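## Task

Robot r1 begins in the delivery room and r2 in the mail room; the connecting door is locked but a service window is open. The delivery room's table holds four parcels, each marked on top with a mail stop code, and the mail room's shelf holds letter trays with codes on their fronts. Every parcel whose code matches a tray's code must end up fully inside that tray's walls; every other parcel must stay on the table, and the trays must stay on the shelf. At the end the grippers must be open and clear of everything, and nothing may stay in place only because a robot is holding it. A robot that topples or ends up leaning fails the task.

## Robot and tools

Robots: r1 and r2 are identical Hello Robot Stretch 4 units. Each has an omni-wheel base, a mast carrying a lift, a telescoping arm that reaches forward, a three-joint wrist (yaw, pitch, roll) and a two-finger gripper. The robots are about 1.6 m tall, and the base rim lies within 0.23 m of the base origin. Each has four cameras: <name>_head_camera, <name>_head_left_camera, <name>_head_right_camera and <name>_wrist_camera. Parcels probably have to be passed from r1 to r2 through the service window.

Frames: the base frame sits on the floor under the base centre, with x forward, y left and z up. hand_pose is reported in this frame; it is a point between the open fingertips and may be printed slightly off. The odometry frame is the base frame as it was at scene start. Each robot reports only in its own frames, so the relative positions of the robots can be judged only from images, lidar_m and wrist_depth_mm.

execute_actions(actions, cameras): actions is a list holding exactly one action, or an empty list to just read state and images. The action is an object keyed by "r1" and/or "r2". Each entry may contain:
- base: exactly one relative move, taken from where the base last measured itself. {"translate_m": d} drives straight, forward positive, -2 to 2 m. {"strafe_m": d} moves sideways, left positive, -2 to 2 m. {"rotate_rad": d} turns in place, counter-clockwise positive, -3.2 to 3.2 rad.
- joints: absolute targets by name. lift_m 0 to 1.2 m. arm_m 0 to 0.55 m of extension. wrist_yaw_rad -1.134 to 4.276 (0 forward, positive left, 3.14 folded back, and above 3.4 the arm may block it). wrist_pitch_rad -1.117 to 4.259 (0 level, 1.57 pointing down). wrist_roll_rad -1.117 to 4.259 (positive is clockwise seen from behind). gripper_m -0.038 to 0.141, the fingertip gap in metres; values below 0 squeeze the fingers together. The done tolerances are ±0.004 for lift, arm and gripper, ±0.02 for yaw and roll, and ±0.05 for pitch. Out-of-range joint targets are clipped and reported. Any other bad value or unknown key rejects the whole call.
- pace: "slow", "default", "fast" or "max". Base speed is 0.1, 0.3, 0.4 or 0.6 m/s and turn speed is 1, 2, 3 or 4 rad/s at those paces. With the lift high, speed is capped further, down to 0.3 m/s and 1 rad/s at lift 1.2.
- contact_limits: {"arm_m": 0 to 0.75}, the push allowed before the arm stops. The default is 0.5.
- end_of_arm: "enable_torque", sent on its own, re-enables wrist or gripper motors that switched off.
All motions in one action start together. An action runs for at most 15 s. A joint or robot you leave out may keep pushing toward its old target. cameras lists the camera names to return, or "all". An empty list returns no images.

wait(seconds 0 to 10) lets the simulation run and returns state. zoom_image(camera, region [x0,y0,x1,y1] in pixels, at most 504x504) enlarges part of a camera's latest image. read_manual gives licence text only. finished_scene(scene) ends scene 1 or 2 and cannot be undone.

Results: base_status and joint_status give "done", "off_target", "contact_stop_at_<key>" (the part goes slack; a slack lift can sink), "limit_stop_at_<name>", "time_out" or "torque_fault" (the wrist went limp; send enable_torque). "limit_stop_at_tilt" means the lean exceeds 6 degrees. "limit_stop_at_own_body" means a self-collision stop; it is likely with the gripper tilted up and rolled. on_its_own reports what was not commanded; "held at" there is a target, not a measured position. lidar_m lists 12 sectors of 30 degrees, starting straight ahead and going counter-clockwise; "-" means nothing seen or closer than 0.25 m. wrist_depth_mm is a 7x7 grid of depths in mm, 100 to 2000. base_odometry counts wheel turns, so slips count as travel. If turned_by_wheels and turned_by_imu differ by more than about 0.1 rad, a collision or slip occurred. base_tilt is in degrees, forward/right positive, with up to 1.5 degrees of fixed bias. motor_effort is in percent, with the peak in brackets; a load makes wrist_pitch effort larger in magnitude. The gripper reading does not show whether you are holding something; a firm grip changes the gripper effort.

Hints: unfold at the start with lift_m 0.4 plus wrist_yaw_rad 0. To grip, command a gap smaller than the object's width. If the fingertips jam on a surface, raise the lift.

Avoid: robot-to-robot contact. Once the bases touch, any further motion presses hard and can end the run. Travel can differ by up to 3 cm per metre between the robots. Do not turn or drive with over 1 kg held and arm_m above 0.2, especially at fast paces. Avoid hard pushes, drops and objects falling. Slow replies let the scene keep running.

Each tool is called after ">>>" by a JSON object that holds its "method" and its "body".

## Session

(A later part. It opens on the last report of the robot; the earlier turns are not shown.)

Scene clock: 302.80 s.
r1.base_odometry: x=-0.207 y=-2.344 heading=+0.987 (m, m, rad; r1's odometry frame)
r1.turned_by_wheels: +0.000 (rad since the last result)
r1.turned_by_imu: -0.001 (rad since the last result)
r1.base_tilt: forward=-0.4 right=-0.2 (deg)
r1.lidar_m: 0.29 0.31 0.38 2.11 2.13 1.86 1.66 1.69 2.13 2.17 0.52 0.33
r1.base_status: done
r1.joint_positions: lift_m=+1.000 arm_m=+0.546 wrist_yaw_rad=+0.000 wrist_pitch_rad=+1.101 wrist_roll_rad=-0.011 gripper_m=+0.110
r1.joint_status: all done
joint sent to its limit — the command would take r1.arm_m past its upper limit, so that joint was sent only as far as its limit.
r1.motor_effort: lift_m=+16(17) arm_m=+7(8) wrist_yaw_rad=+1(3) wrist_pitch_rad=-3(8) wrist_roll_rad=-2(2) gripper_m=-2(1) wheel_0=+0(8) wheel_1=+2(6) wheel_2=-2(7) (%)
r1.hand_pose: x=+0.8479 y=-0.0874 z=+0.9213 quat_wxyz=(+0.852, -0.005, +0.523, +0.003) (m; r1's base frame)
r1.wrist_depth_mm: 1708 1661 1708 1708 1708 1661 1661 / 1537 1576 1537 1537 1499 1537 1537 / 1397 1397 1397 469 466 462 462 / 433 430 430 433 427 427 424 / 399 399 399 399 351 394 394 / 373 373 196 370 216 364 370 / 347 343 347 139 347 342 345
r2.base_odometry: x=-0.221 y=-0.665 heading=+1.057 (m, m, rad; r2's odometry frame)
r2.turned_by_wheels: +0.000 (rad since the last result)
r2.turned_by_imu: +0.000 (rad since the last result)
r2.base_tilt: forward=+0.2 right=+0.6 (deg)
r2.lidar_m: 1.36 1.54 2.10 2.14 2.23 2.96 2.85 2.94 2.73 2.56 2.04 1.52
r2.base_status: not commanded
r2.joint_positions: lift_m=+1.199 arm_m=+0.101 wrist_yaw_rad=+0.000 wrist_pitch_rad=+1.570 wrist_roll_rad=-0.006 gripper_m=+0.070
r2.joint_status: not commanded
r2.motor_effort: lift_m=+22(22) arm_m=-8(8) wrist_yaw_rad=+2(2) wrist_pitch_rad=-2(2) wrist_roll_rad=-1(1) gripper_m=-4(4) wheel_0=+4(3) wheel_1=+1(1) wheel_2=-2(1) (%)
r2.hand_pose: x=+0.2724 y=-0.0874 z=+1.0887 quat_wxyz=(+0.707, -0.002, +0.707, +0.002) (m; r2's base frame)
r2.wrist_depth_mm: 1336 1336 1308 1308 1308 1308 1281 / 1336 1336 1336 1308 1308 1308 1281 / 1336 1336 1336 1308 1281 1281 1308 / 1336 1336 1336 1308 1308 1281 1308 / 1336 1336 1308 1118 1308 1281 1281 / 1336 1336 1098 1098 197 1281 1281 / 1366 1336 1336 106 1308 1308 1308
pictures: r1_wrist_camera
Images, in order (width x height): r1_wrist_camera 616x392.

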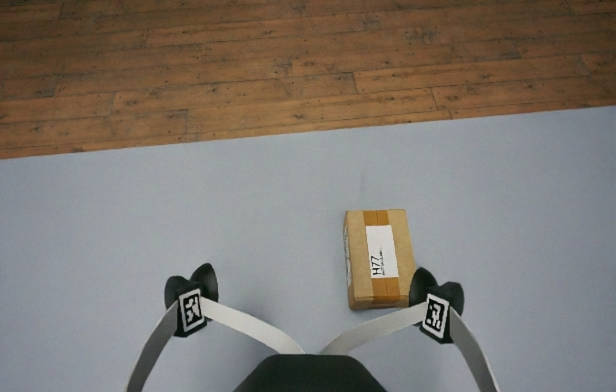

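H77 ≠ K77. Only one match. Clear away.

>>> {"method": "execute_actions", "body": {"actions": [{"r1":{"base":{"translate_m":-0.3},"joints":{"lift_m":1.2}}}], "cameras": []}}

>>> {"method": "finished_scene", "body": {"scene": 1}}

Scene clock: 308.70 s.
r1.base_odometry: x=-0.372 y=-2.594 heading=+0.987 (m, m, rad; r1's odometry frame)
r1.turned_by_wheels: +0.000 (rad since the last result)
r1.turned_by_imu: -0.001 (rad since the last result)
r1.base_tilt: forward=-0.4 right=-0.2 (deg)
r1.lidar_m: 0.58 0.60 2.16 2.06 2.07 1.55 1.38 1.41 1.72 2.22 1.00 0.67
r1.base_status: done
r1.joint_positions: lift_m=+1.199 arm_m=+0.546 wrist_yaw_rad=+0.000 wrist_pitch_rad=+1.101 wrist_roll_rad=-0.011 gripper_m=+0.110
r1.joint_status: all done
r1.motor_effort: lift_m=+24(26) arm_m=+7(8) wrist_yaw_rad=+2(2) wrist_pitch_rad=-2(4) wrist_roll_rad=-2(2) gripper_m=-3(2) wheel_0=-1(4) wheel_1=-2(5) wheel_2=-1(10) (%)
r1.hand_pose: x=+0.8479 y=-0.0874 z=+1.1201 quat_wxyz=(+0.852, -0.005, +0.523, +0.003) (m; r1's base frame)
r1.wrist_depth_mm: - - - 1983 1921 1983 1921 / 1808 1808 1808 788 768 778 768 / 715 715 707 707 691 699 699 / 654 654 654 654 654 647 647 / 609 609 603 597 615 603 597 / 564 569 196 559 216 559 564 / 525 488 530 139 517 521 525
r2.base_odometry: x=-0.221 y=-0.665 heading=+1.057 (m, m, rad; r2's odometry frame)
r2.turned_by_wheels: +0.000 (rad since the last result)
r2.turned_by_imu: -0.001 (rad since the last result)
r2.base_tilt: forward=+0.2 right=+0.5 (deg)
r2.lidar_m: 1.35 1.54 2.12 2.15 2.24 2.94 2.84 2.94 2.71 2.54 2.04 1.52
r2.base_status: not commanded
r2.joint_positions: lift_m=+1.199 arm_m=+0.101 wrist_yaw_rad=+0.000 wrist_pitch_rad=+1.570 wrist_roll_rad=-0.006 gripper_m=+0.070
r2.joint_status: not commanded
r2.motor_effort: lift_m=+23(23) arm_m=-8(8) wrist_yaw_rad=-1(1) wrist_pitch_rad=-2(1) wrist_roll_rad=-1(1) gripper_m=-5(3) wheel_0=+4(4) wheel_1=+1(2) wheel_2=-2(2) (%)
r2.hand_pose: x=+0.2724 y=-0.0874 z=+1.0887 quat_wxyz=(+0.707, -0.002, +0.707, +0.002) (m; r2's base frame)
r2.wrist_depth_mm: 1336 1336 1336 1281 1308 1308 1281 / 1336 1336 1336 1308 1308 1281 1281 / 1308 1336 1308 1308 1308 1281 1281 / 1336 1336 1308 1336 1308 1281 1281 / 1336 1336 1336 1098 1308 1281 1281 / 1336 1336 1098 1098 196 1308 1308 / 1366 1366 1308 106 1308 1281 1281
pictures: none
No camera images: the call's "cameras" was empty. Leave "cameras" out to get every camera's image.

The scene is finished: the task was done.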